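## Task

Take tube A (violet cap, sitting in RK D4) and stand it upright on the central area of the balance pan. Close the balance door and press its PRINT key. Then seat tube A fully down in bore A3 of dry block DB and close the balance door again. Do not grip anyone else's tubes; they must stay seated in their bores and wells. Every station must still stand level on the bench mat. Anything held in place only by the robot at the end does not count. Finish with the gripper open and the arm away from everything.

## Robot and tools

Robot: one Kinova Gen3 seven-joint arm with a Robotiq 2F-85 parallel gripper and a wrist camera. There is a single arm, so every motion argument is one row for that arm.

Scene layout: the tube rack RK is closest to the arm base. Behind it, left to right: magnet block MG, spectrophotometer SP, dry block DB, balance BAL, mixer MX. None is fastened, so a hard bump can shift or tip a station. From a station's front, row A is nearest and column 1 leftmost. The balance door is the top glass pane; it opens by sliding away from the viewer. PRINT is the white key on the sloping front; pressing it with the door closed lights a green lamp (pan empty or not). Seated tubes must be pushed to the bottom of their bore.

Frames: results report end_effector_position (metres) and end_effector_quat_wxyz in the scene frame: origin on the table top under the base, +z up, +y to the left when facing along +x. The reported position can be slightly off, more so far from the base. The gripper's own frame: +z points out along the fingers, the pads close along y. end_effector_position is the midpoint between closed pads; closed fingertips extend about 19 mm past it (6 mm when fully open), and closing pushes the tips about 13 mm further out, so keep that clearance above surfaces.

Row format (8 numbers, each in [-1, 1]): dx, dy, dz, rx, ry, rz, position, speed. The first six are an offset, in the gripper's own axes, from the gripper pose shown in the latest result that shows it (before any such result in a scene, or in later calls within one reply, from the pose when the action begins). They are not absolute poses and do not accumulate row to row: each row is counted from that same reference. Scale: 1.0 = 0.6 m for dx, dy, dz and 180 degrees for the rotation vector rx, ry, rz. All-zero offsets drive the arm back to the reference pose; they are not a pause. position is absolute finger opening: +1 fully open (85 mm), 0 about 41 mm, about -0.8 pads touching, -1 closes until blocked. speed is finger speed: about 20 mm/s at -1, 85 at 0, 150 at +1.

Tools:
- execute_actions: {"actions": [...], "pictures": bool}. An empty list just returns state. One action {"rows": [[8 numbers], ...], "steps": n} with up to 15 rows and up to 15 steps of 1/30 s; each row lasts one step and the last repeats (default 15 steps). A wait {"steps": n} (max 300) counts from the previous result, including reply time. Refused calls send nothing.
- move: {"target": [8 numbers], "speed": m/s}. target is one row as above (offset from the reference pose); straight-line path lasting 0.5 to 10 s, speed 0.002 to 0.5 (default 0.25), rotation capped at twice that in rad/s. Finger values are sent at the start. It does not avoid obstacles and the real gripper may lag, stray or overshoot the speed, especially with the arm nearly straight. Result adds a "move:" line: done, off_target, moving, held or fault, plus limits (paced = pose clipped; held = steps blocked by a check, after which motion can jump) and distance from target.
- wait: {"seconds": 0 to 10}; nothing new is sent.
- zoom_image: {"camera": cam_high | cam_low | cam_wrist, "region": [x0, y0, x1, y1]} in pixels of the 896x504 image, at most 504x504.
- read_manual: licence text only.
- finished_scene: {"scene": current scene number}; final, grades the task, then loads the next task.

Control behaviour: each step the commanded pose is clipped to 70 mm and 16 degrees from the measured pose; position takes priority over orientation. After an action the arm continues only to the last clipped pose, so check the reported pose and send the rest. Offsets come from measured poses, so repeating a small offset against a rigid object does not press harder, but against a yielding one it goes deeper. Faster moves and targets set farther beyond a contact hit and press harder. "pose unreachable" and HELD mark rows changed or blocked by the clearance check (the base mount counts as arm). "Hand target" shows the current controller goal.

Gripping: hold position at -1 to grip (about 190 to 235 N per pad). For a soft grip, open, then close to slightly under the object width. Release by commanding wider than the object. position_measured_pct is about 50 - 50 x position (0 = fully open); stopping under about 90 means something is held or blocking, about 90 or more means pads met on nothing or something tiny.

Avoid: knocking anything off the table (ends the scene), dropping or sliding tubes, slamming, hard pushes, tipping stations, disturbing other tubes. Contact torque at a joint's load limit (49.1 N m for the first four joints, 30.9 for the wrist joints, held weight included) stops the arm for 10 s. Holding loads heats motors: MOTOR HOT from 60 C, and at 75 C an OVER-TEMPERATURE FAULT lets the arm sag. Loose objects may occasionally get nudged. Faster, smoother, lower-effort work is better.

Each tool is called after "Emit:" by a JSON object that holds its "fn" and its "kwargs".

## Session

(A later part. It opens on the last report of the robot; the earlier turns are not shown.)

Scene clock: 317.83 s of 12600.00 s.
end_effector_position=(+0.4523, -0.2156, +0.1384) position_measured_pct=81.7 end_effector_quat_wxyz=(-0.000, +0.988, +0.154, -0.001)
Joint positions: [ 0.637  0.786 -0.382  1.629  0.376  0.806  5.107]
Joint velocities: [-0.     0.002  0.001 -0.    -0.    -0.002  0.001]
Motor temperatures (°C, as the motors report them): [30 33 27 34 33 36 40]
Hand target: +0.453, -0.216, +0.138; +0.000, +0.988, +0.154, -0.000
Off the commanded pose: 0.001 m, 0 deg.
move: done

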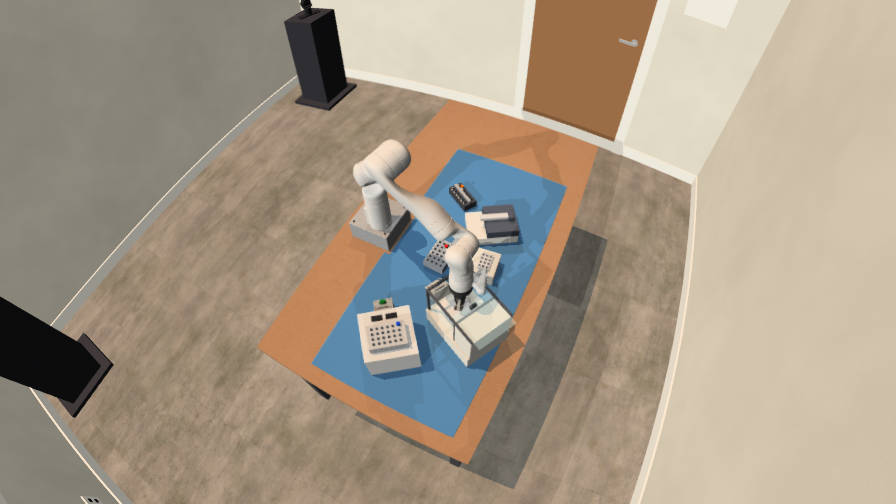

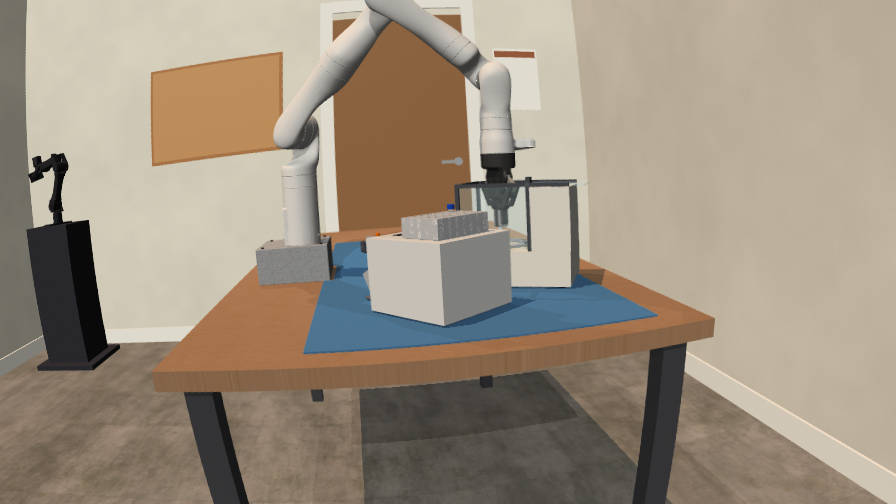

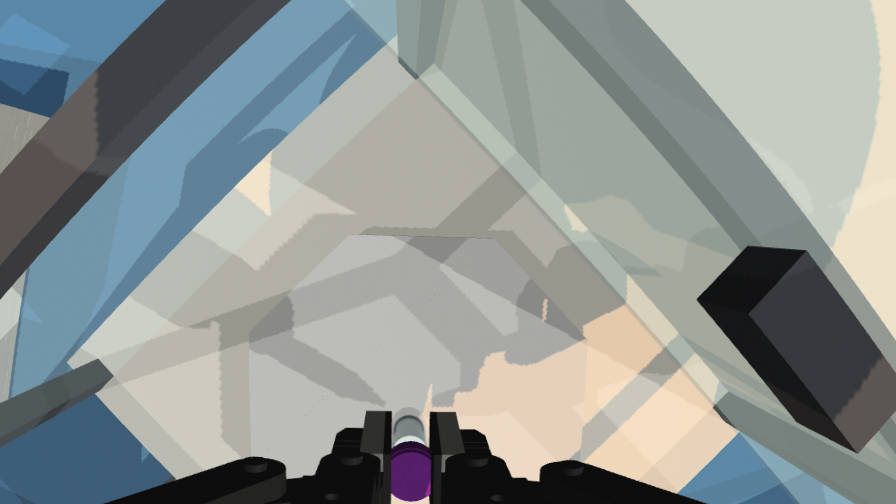

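Emit:
{"fn": "move", "kwargs": {"target": [0.002,0,0.007,0,0,0,-0.72,-0.5], "speed": 0.01}}

Scene clock: 323.27 s of 12600.00 s.
end_effector_position=(+0.4534, -0.2153, +0.1343) position_measured_pct=81.7 end_effector_quat_wxyz=(-0.000, +0.988, +0.154, -0.001)
Joint positions: [ 0.634  0.794 -0.379  1.628  0.379  0.798  5.104]
Joint velocities: [-0.001  0.002  0.002 -0.     0.001 -0.003 -0.001]
Motor temperatures (°C, as the motors report them): [30 33 27 34 33 36 40]
Hand target: +0.453, -0.215, +0.134; -0.000, +0.988, +0.154, -0.001
Off the commanded pose: 0.000 m, 0 deg.
move: done

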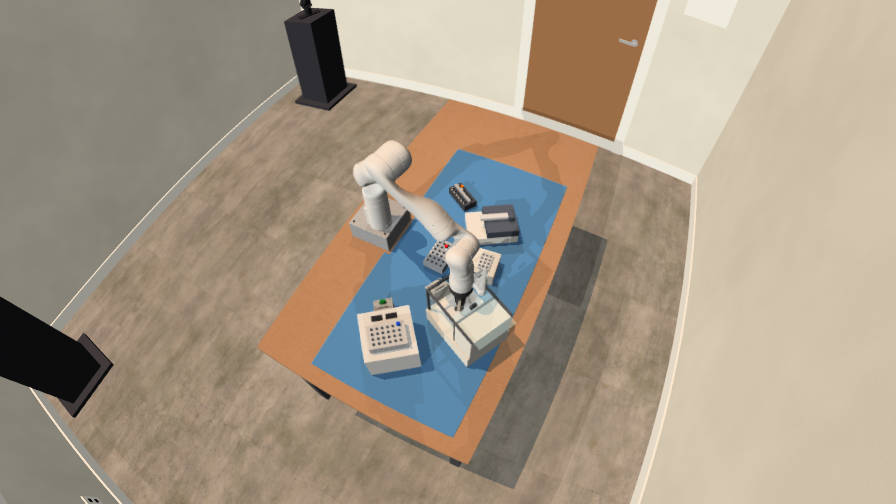

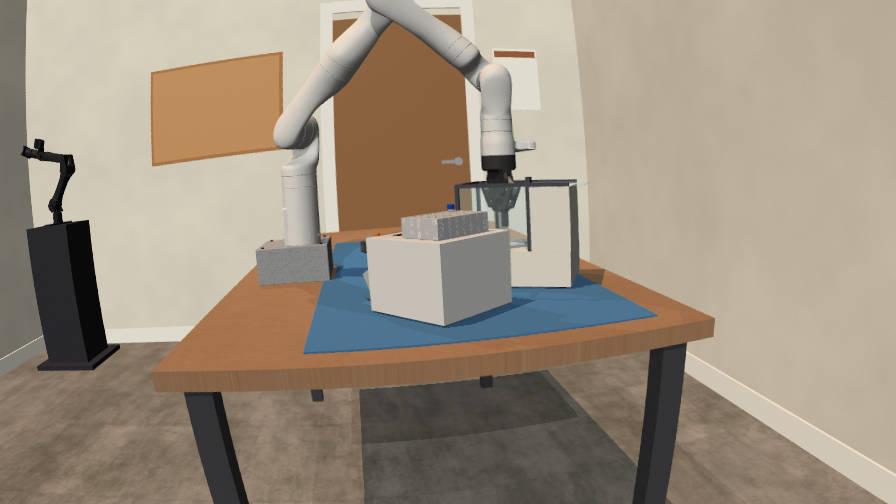

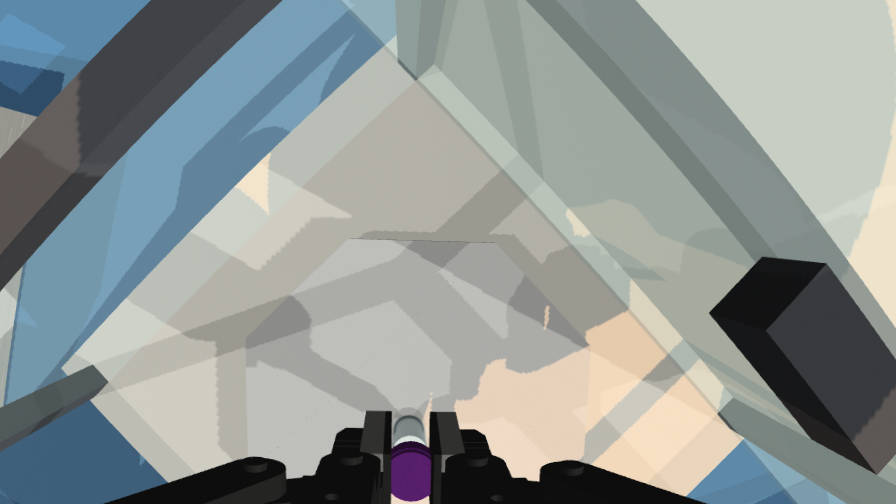

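Shadow nearly meets. A couple more mm.

Emit:
{"fn": "move", "kwargs": {"target": [0,0,0.004,0,0,0,-0.72,-0.5], "speed": 0.005}}

Scene clock: 326.03 s of 12600.00 s.
end_effector_position=(+0.4537, -0.2153, +0.1324) position_measured_pct=81.7 end_effector_quat_wxyz=(+0.000, +0.988, +0.154, -0.001)
Joint positions: [ 0.633  0.797 -0.378  1.629  0.381  0.794  5.102]
Joint velocities: [-0.    -0.     0.     0.    -0.    -0.001 -0.001]
Motor temperatures (°C, as the motors report them): [30 33 27 34 33 36 40]
Hand target: +0.453, -0.215, +0.132; -0.000, +0.988, +0.154, -0.001
Off the commanded pose: 0.001 m, 0 deg.
move: done

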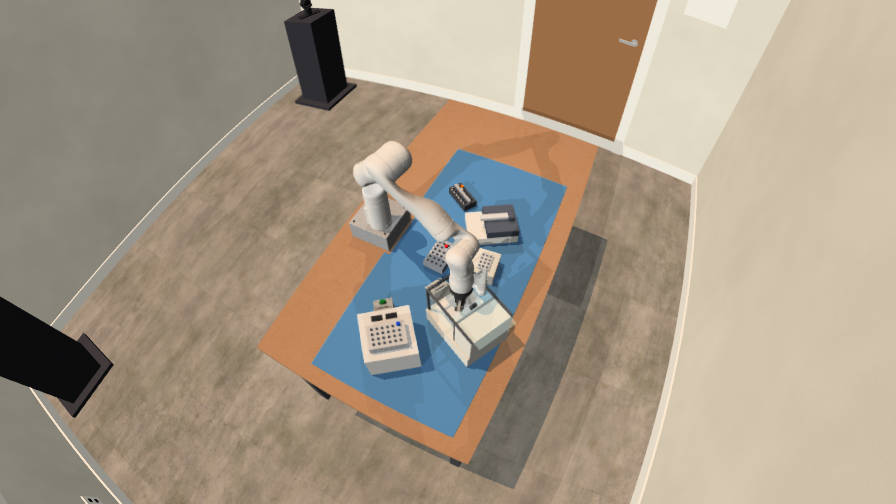

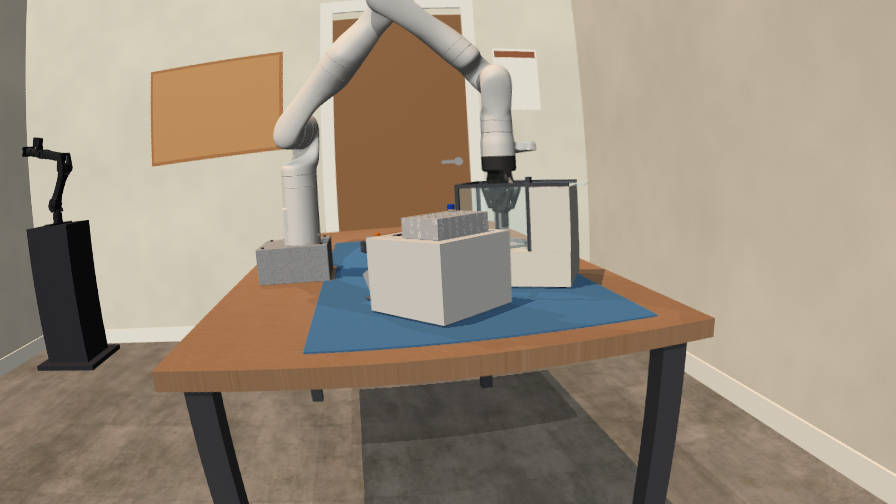

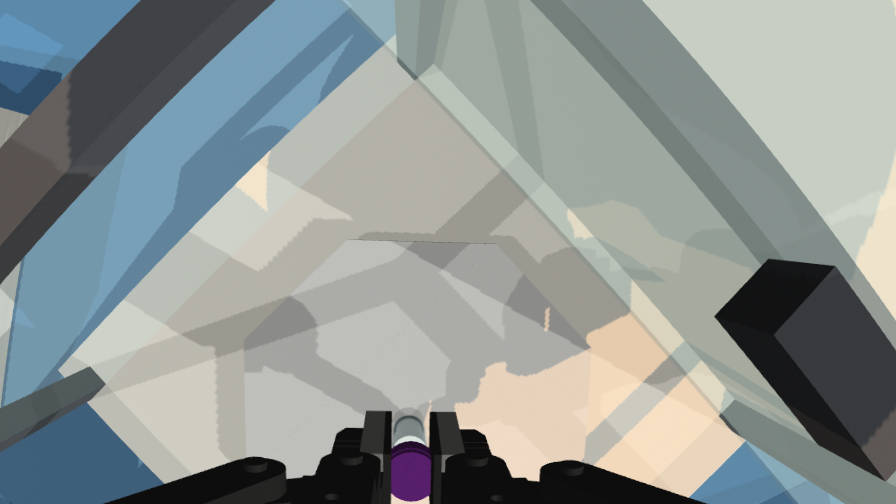

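Emit:
{"fn": "move", "kwargs": {"target": [0,0,0.004,0,0,0,-0.72,-0.5], "speed": 0.005}}

Scene clock: 329.13 s of 12600.00 s.
end_effector_position=(+0.4545, -0.2157, +0.1320) position_measured_pct=81.7 end_effector_quat_wxyz=(+0.001, +0.988, +0.154, +0.000)
Joint positions: [ 0.632  0.798 -0.377  1.63   0.383  0.789  5.1  ]
Joint velocities: [-0.    -0.     0.    -0.    -0.     0.001 -0.001]
Motor temperatures (°C, as the motors report them): [30 33 27 34 33 36 40]
Hand target: +0.454, -0.215, +0.130; +0.000, +0.988, +0.154, -0.001
Off the commanded pose: 0.002 m, 0 deg.
move: done

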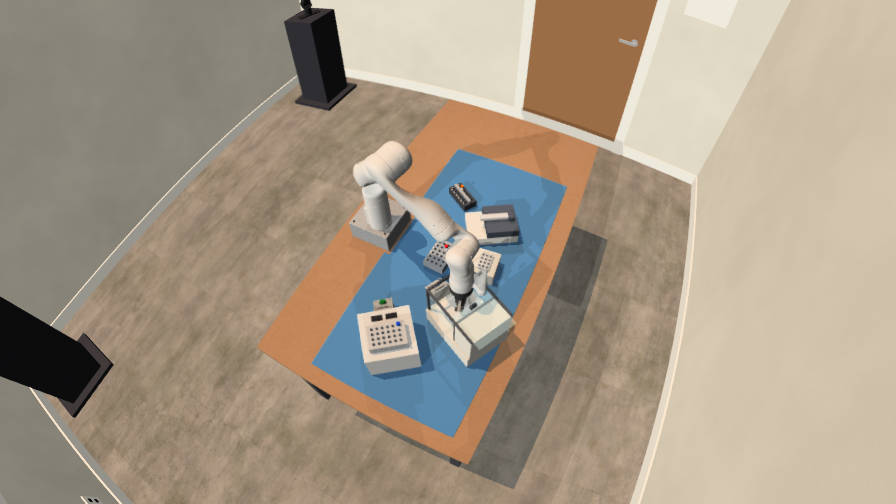

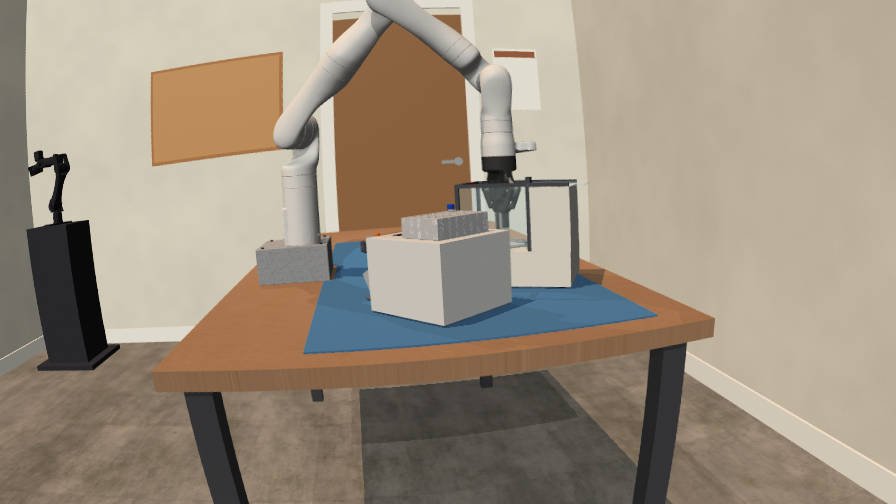

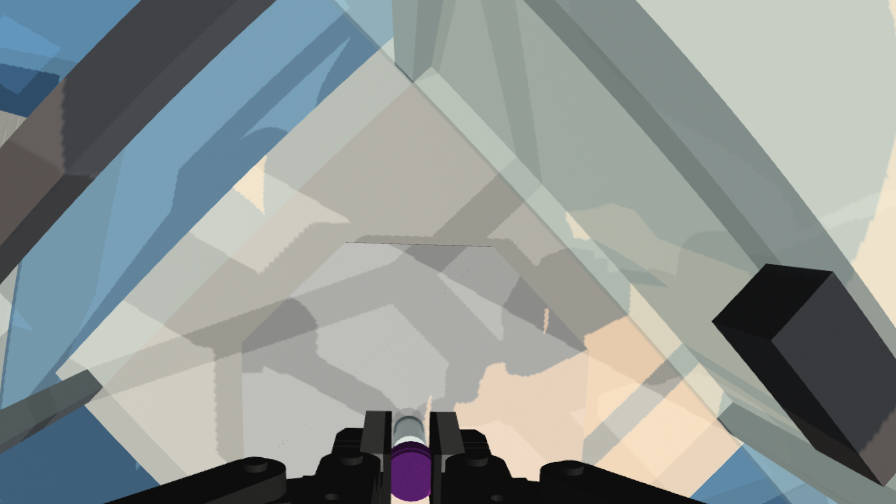

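Emit:
{"fn": "move", "kwargs": {"target": [0,0,0,0,0,0,-0.72,-0.5]}}

Emit:
{"fn": "move", "kwargs": {"target": [0,0,0,0,0,0,-0.35,-1]}}

Scene clock: 334.33 s of 12600.00 s.
end_effector_position=(+0.4548, -0.2159, +0.1325) position_measured_pct=81.7 end_effector_quat_wxyz=(+0.001, +0.988, +0.154, +0.001)
Joint positions: [ 0.632  0.797 -0.377  1.629  0.383  0.789  5.1  ]
Joint velocities: [ 0.    -0.     0.001 -0.002  0.    -0.001 -0.001]
Motor temperatures (°C, as the motors report them): [30 33 27 34 33 36 40]
Hand target: +0.455, -0.216, +0.132; +0.001, +0.988, +0.154, +0.000
Off the commanded pose: 0.001 m, 0 deg.
move: done

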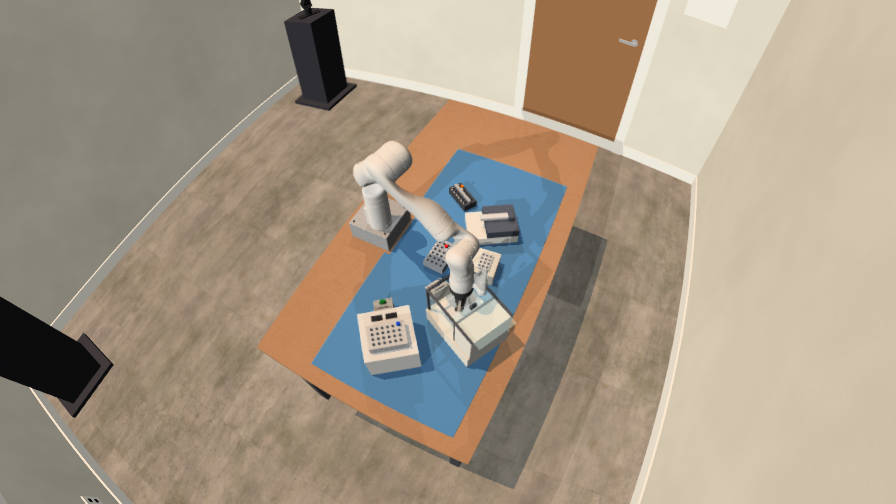

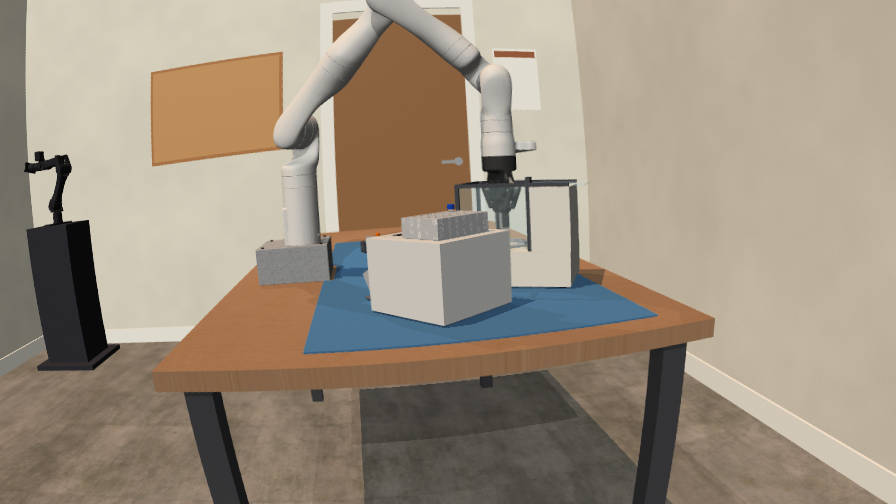

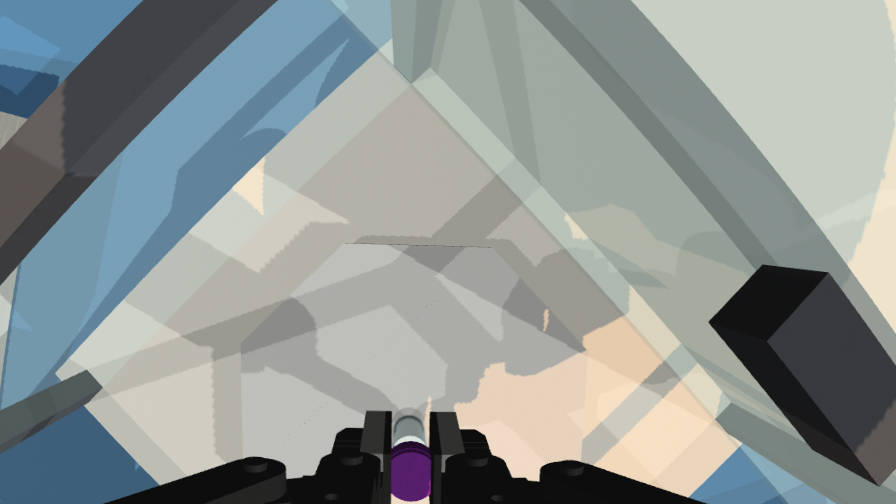

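Scene clock: 335.30 s of 12600.00 s.
end_effector_position=(+0.4530, -0.2147, +0.1307) position_measured_pct=67.5 end_effector_quat_wxyz=(-0.000, +0.988, +0.154, -0.002)
Joint positions: [ 0.631  0.799 -0.376  1.632  0.382  0.79   5.101]
Joint velocities: [-0.     0.     0.001  0.001 -0.    -0.    -0.   ]
Motor temperatures (°C, as the motors report them): [30 33 27 34 33 36 40]
Hand target: +0.455, -0.216, +0.132; +0.001, +0.988, +0.154, +0.001
Off the commanded pose: 0.003 m, 0 deg.
move: done

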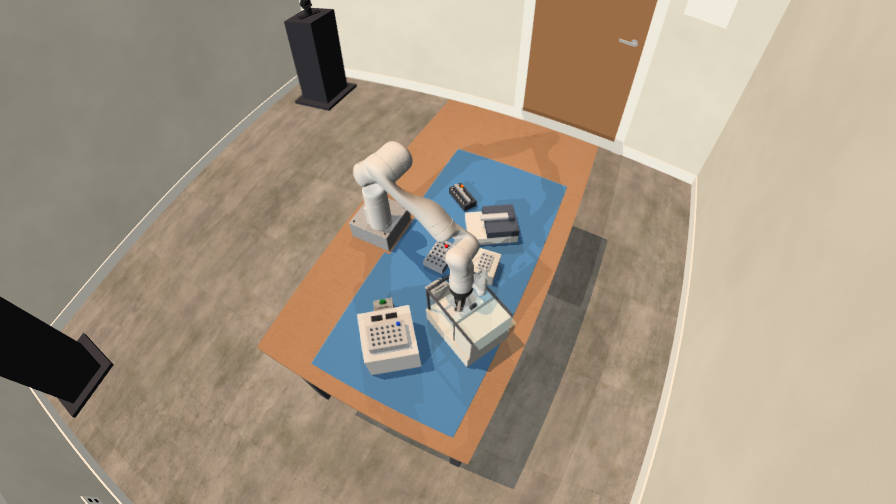

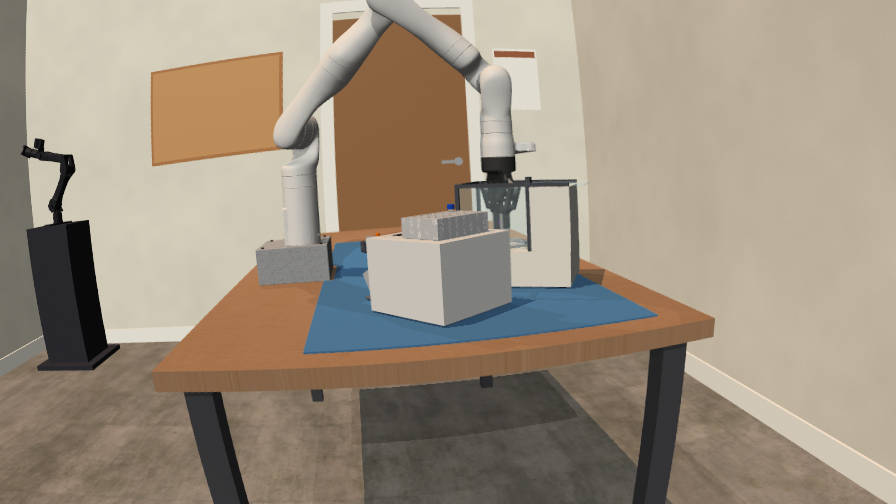

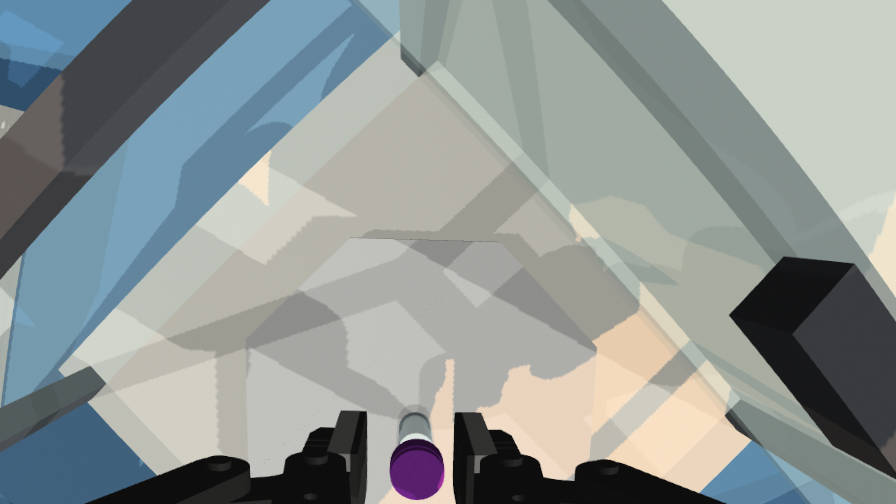

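Tube stands. Lift straight up.

Emit:
{"fn": "move", "kwargs": {"target": [0.003,0,-0.2,0,0,0,-0.35,-1], "speed": 0.06}}

Scene clock: 340.13 s of 12600.00 s.
end_effector_position=(+0.4548, -0.2139, +0.2504) position_measured_pct=67.5 end_effector_quat_wxyz=(-0.000, +0.988, +0.155, -0.002)
Joint positions: [ 0.666  0.627 -0.441  1.508  0.289  1.078  5.175]
Joint velocities: [ 0.001 -0.003 -0.    -0.002 -0.001  0.003  0.001]
Motor temperatures (°C, as the motors report them): [30 33 27 34 33 36 40]
Hand target: +0.455, -0.214, +0.251; -0.000, +0.988, +0.155, -0.002
Off the commanded pose: 0.000 m, 0 deg.
move: done

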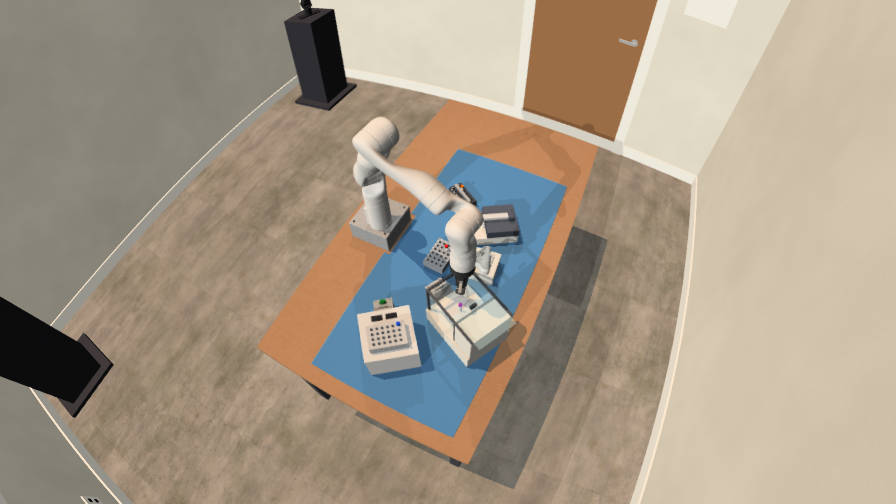

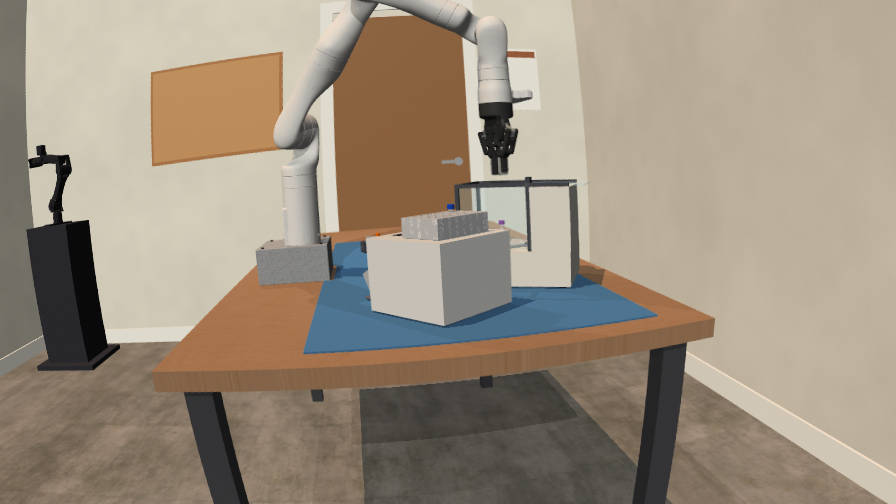

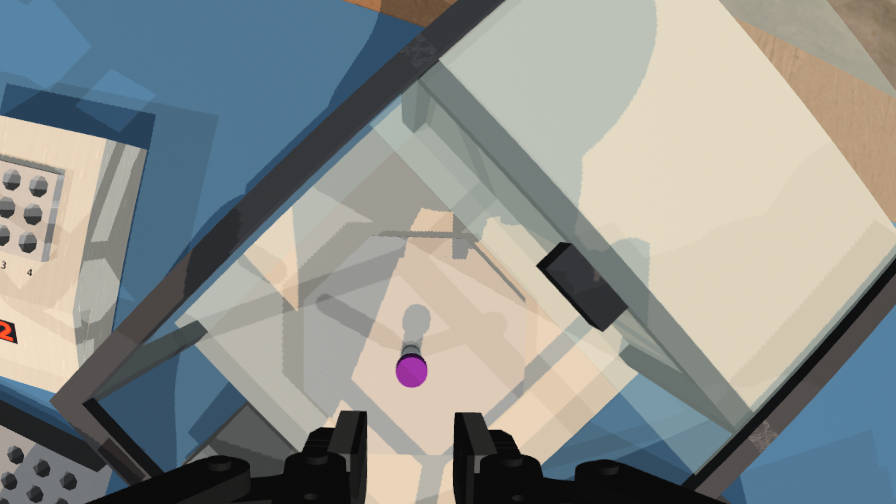

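Emit:
{"fn": "move", "kwargs": {"target": [0.0867,0.0853,-0.02,0,0,-0.2494,-0.3,0], "speed": 0.12}}

Scene clock: 350.50 s of 12600.00 s.
end_effector_position=(+0.5202, -0.2465, +0.2626) position_measured_pct=65.1 end_effector_quat_wxyz=(-0.001, +0.854, +0.520, -0.001)
Joint positions: [ 0.697  0.801 -0.602  1.179  0.437  1.291  5.919]
Joint velocities: [-0.     0.004 -0.002 -0.005  0.001  0.002  0.006]
Motor temperatures (°C, as the motors report them): [30 34 27 34 33 36 40]
Hand target: +0.520, -0.247, +0.262; -0.001, +0.854, +0.520, -0.001
Off the commanded pose: 0.001 m, 0 deg.
move: done

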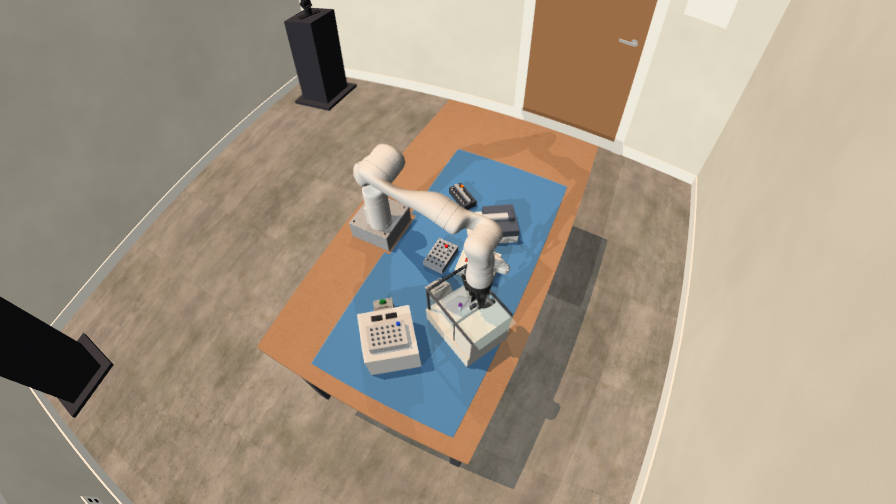

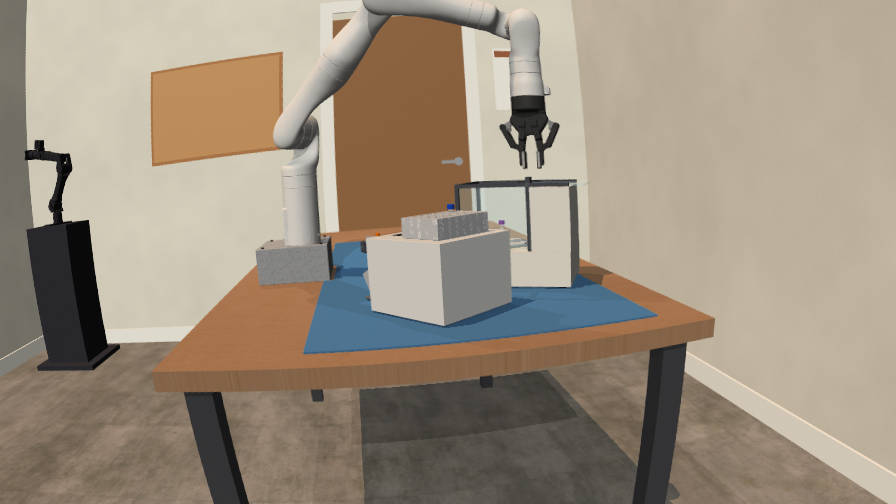

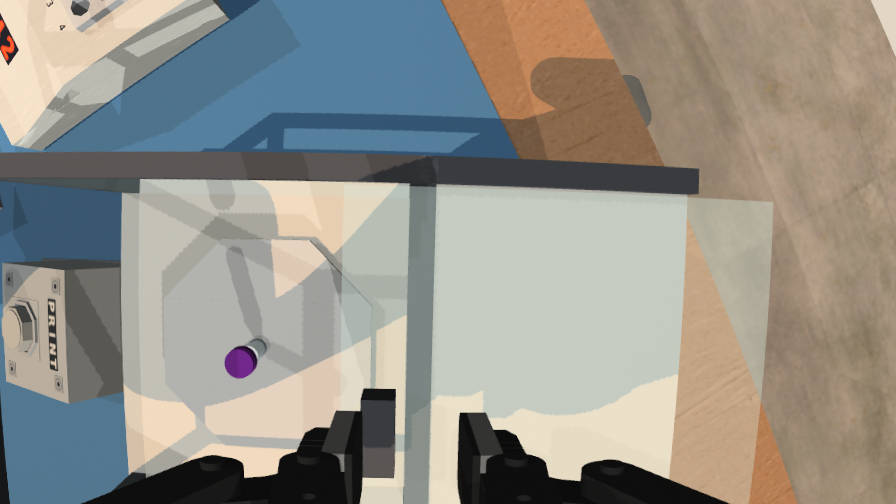

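Emit:
{"fn": "move", "kwargs": {"target": [0,-0.015,0.03,0,0,0,-0.3,0], "speed": 0.04}}

Emit:
{"fn": "move", "kwargs": {"target": [0,0,0.015,0,0,0,-0.3,0], "speed": 0.02}}

Emit:
{"fn": "zoom_image", "kwargs": {"camera": "cam_low", "region": [470,140,590,220]}}

Scene clock: 357.83 s of 12600.00 s.
end_effector_position=(+0.5122, -0.2424, +0.2446) position_measured_pct=65.1 end_effector_quat_wxyz=(-0.001, +0.854, +0.520, -0.001)
Joint positions: [ 0.707  0.8   -0.6    1.248  0.445  1.23   5.901]
Joint velocities: [ 0.001 -0.001  0.002  0.004 -0.002 -0.005 -0.001]
Motor temperatures (°C, as the motors report them): [30 34 27 34 33 36 40]
Hand target: +0.512, -0.242, +0.245; -0.001, +0.854, +0.520, -0.001
Off the commanded pose: 0.000 m, 0 deg.
move: done

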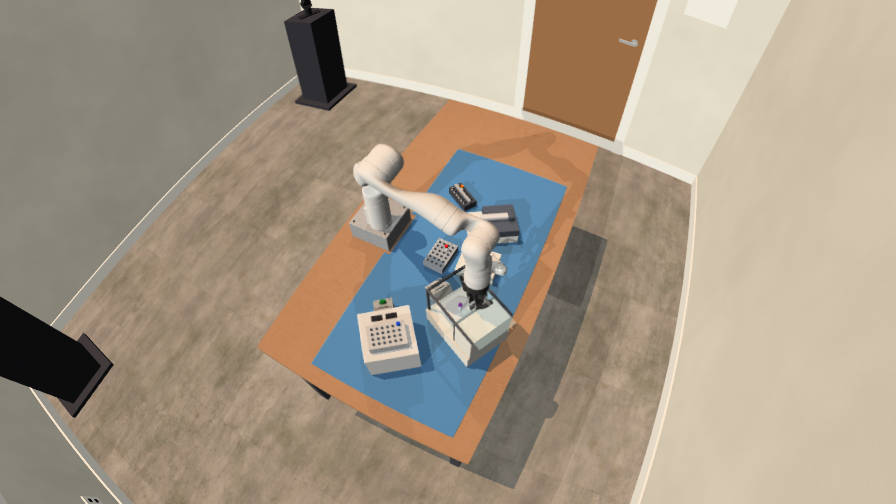

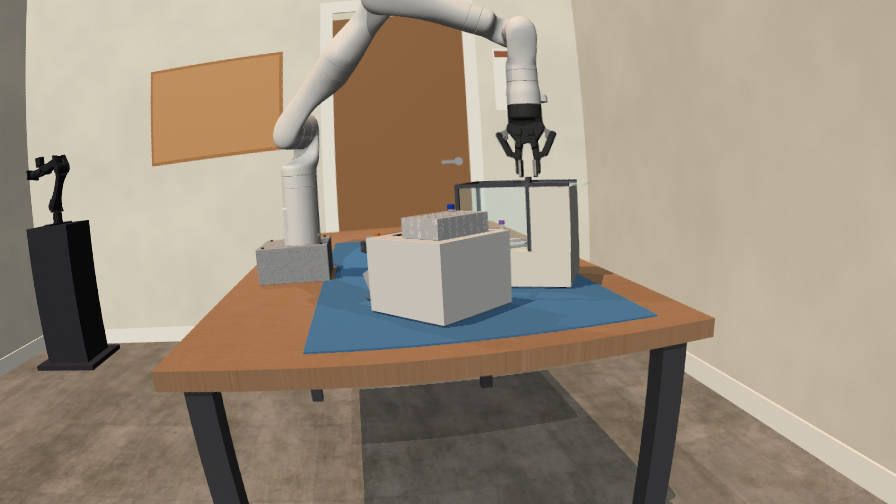

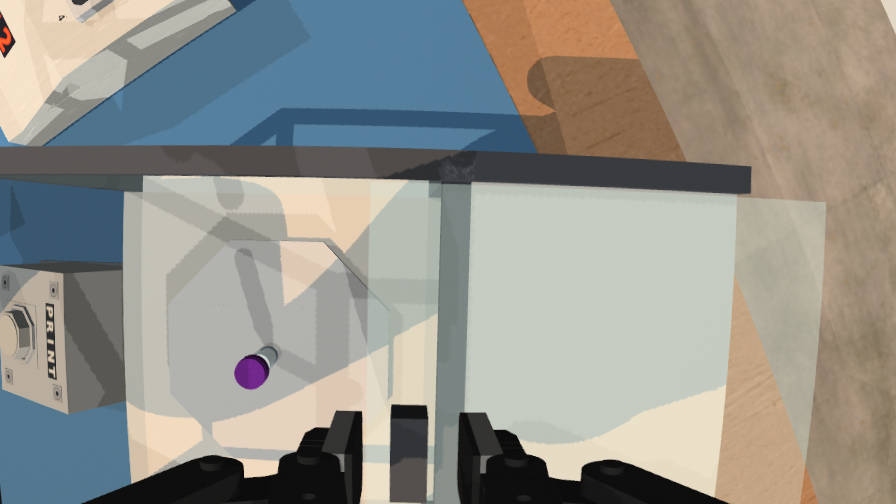

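Scene clock: 358.53 s of 12600.00 s.
end_effector_position=(+0.5122, -0.2424, +0.2357) position_measured_pct=65.1 end_effector_quat_wxyz=(-0.001, +0.854, +0.520, -0.001)
Joint positions: [ 0.707  0.809 -0.597  1.261  0.451  1.209  5.896]
Joint velocities: [-0.     0.002  0.001  0.002  0.001 -0.004 -0.002]
Motor temperatures (°C, as the motors report them): [30 34 27 34 33 36 40]
Hand target: +0.512, -0.242, +0.236; -0.001, +0.854, +0.520, -0.001
Off the commanded pose: 0.000 m, 0 deg.
move: done

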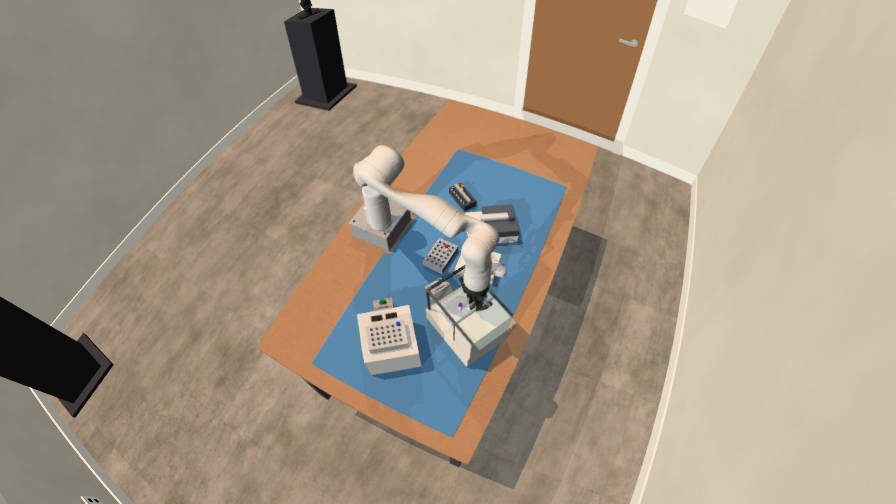

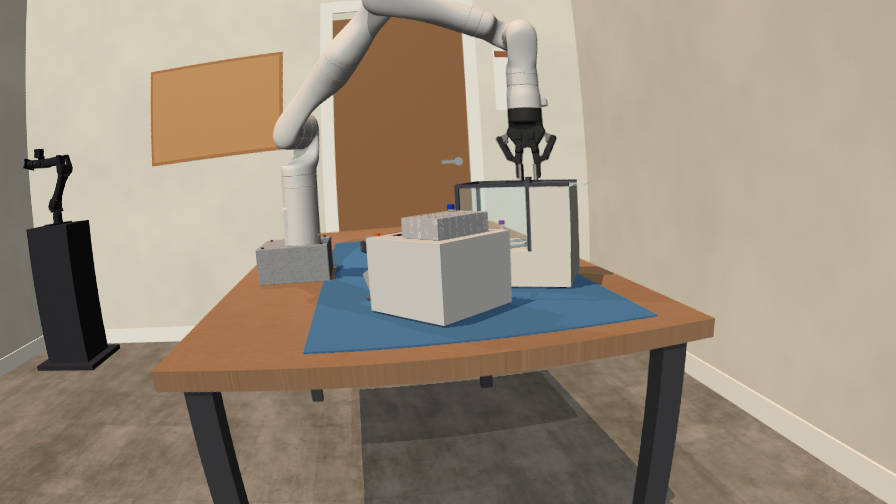

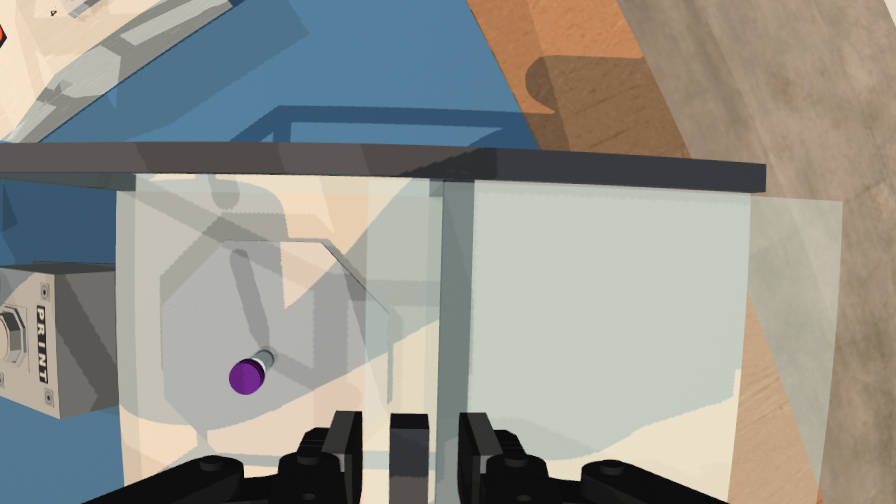

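Region (470, 140, 590, 220) of cam_low's 896x504 image, scaled by 4.200, with more detail than that image has.

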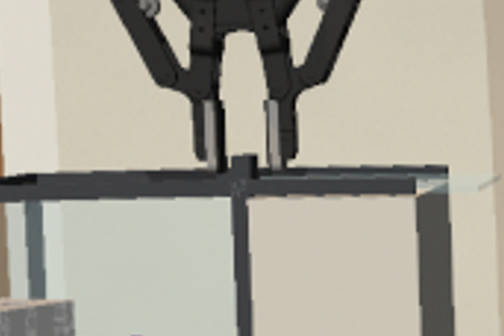

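Emit:
{"fn": "move", "kwargs": {"target": [0,-0.2,0,0,0,0,-0.3,0], "speed": 0.04}}

Scene clock: 364.93 s of 12600.00 s.
end_effector_position=(+0.4061, -0.1879, +0.2356) position_measured_pct=65.1 end_effector_quat_wxyz=(-0.000, +0.854, +0.520, -0.001)
Joint positions: [ 0.816  0.578 -0.647  1.725  0.408  0.982  5.813]
Joint velocities: [ 0.002 -0.004 -0.002  0.005 -0.003 -0.002 -0.   ]
Motor temperatures (°C, as the motors report them): [30 34 27 34 33 36 40]
Hand target: +0.405, -0.188, +0.236; -0.001, +0.854, +0.520, -0.002
Off the commanded pose: 0.001 m, 0 deg.
move: done

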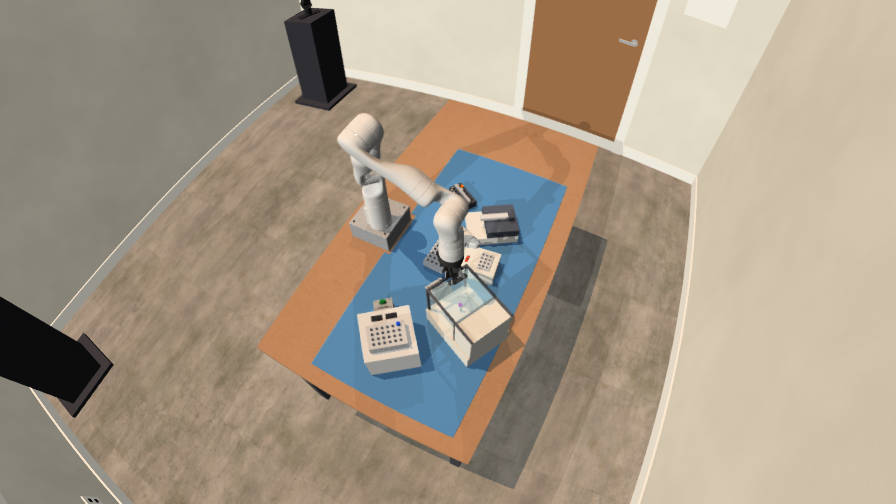

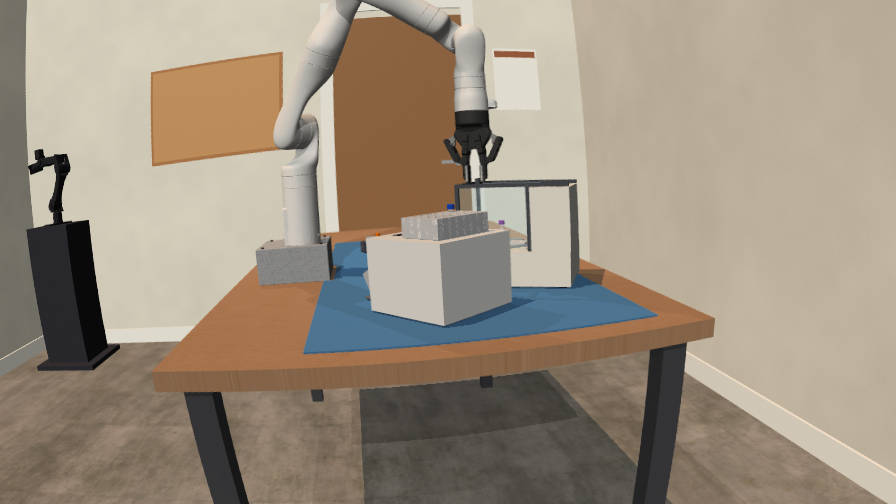

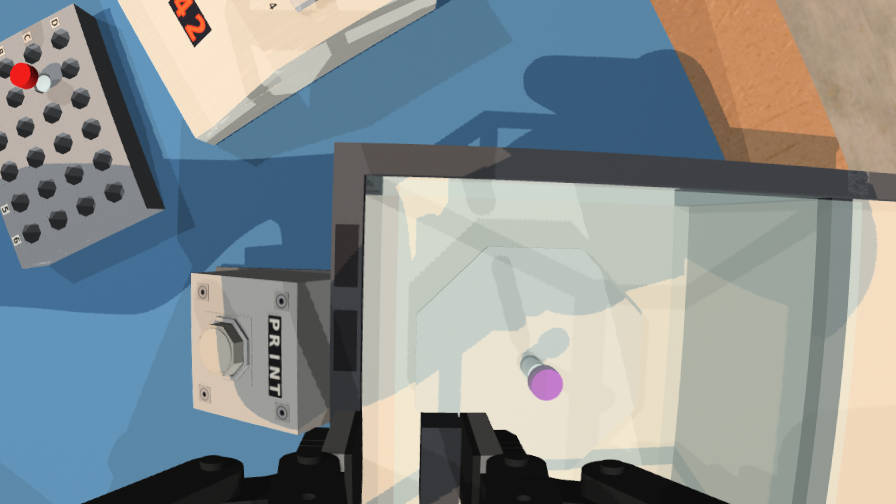

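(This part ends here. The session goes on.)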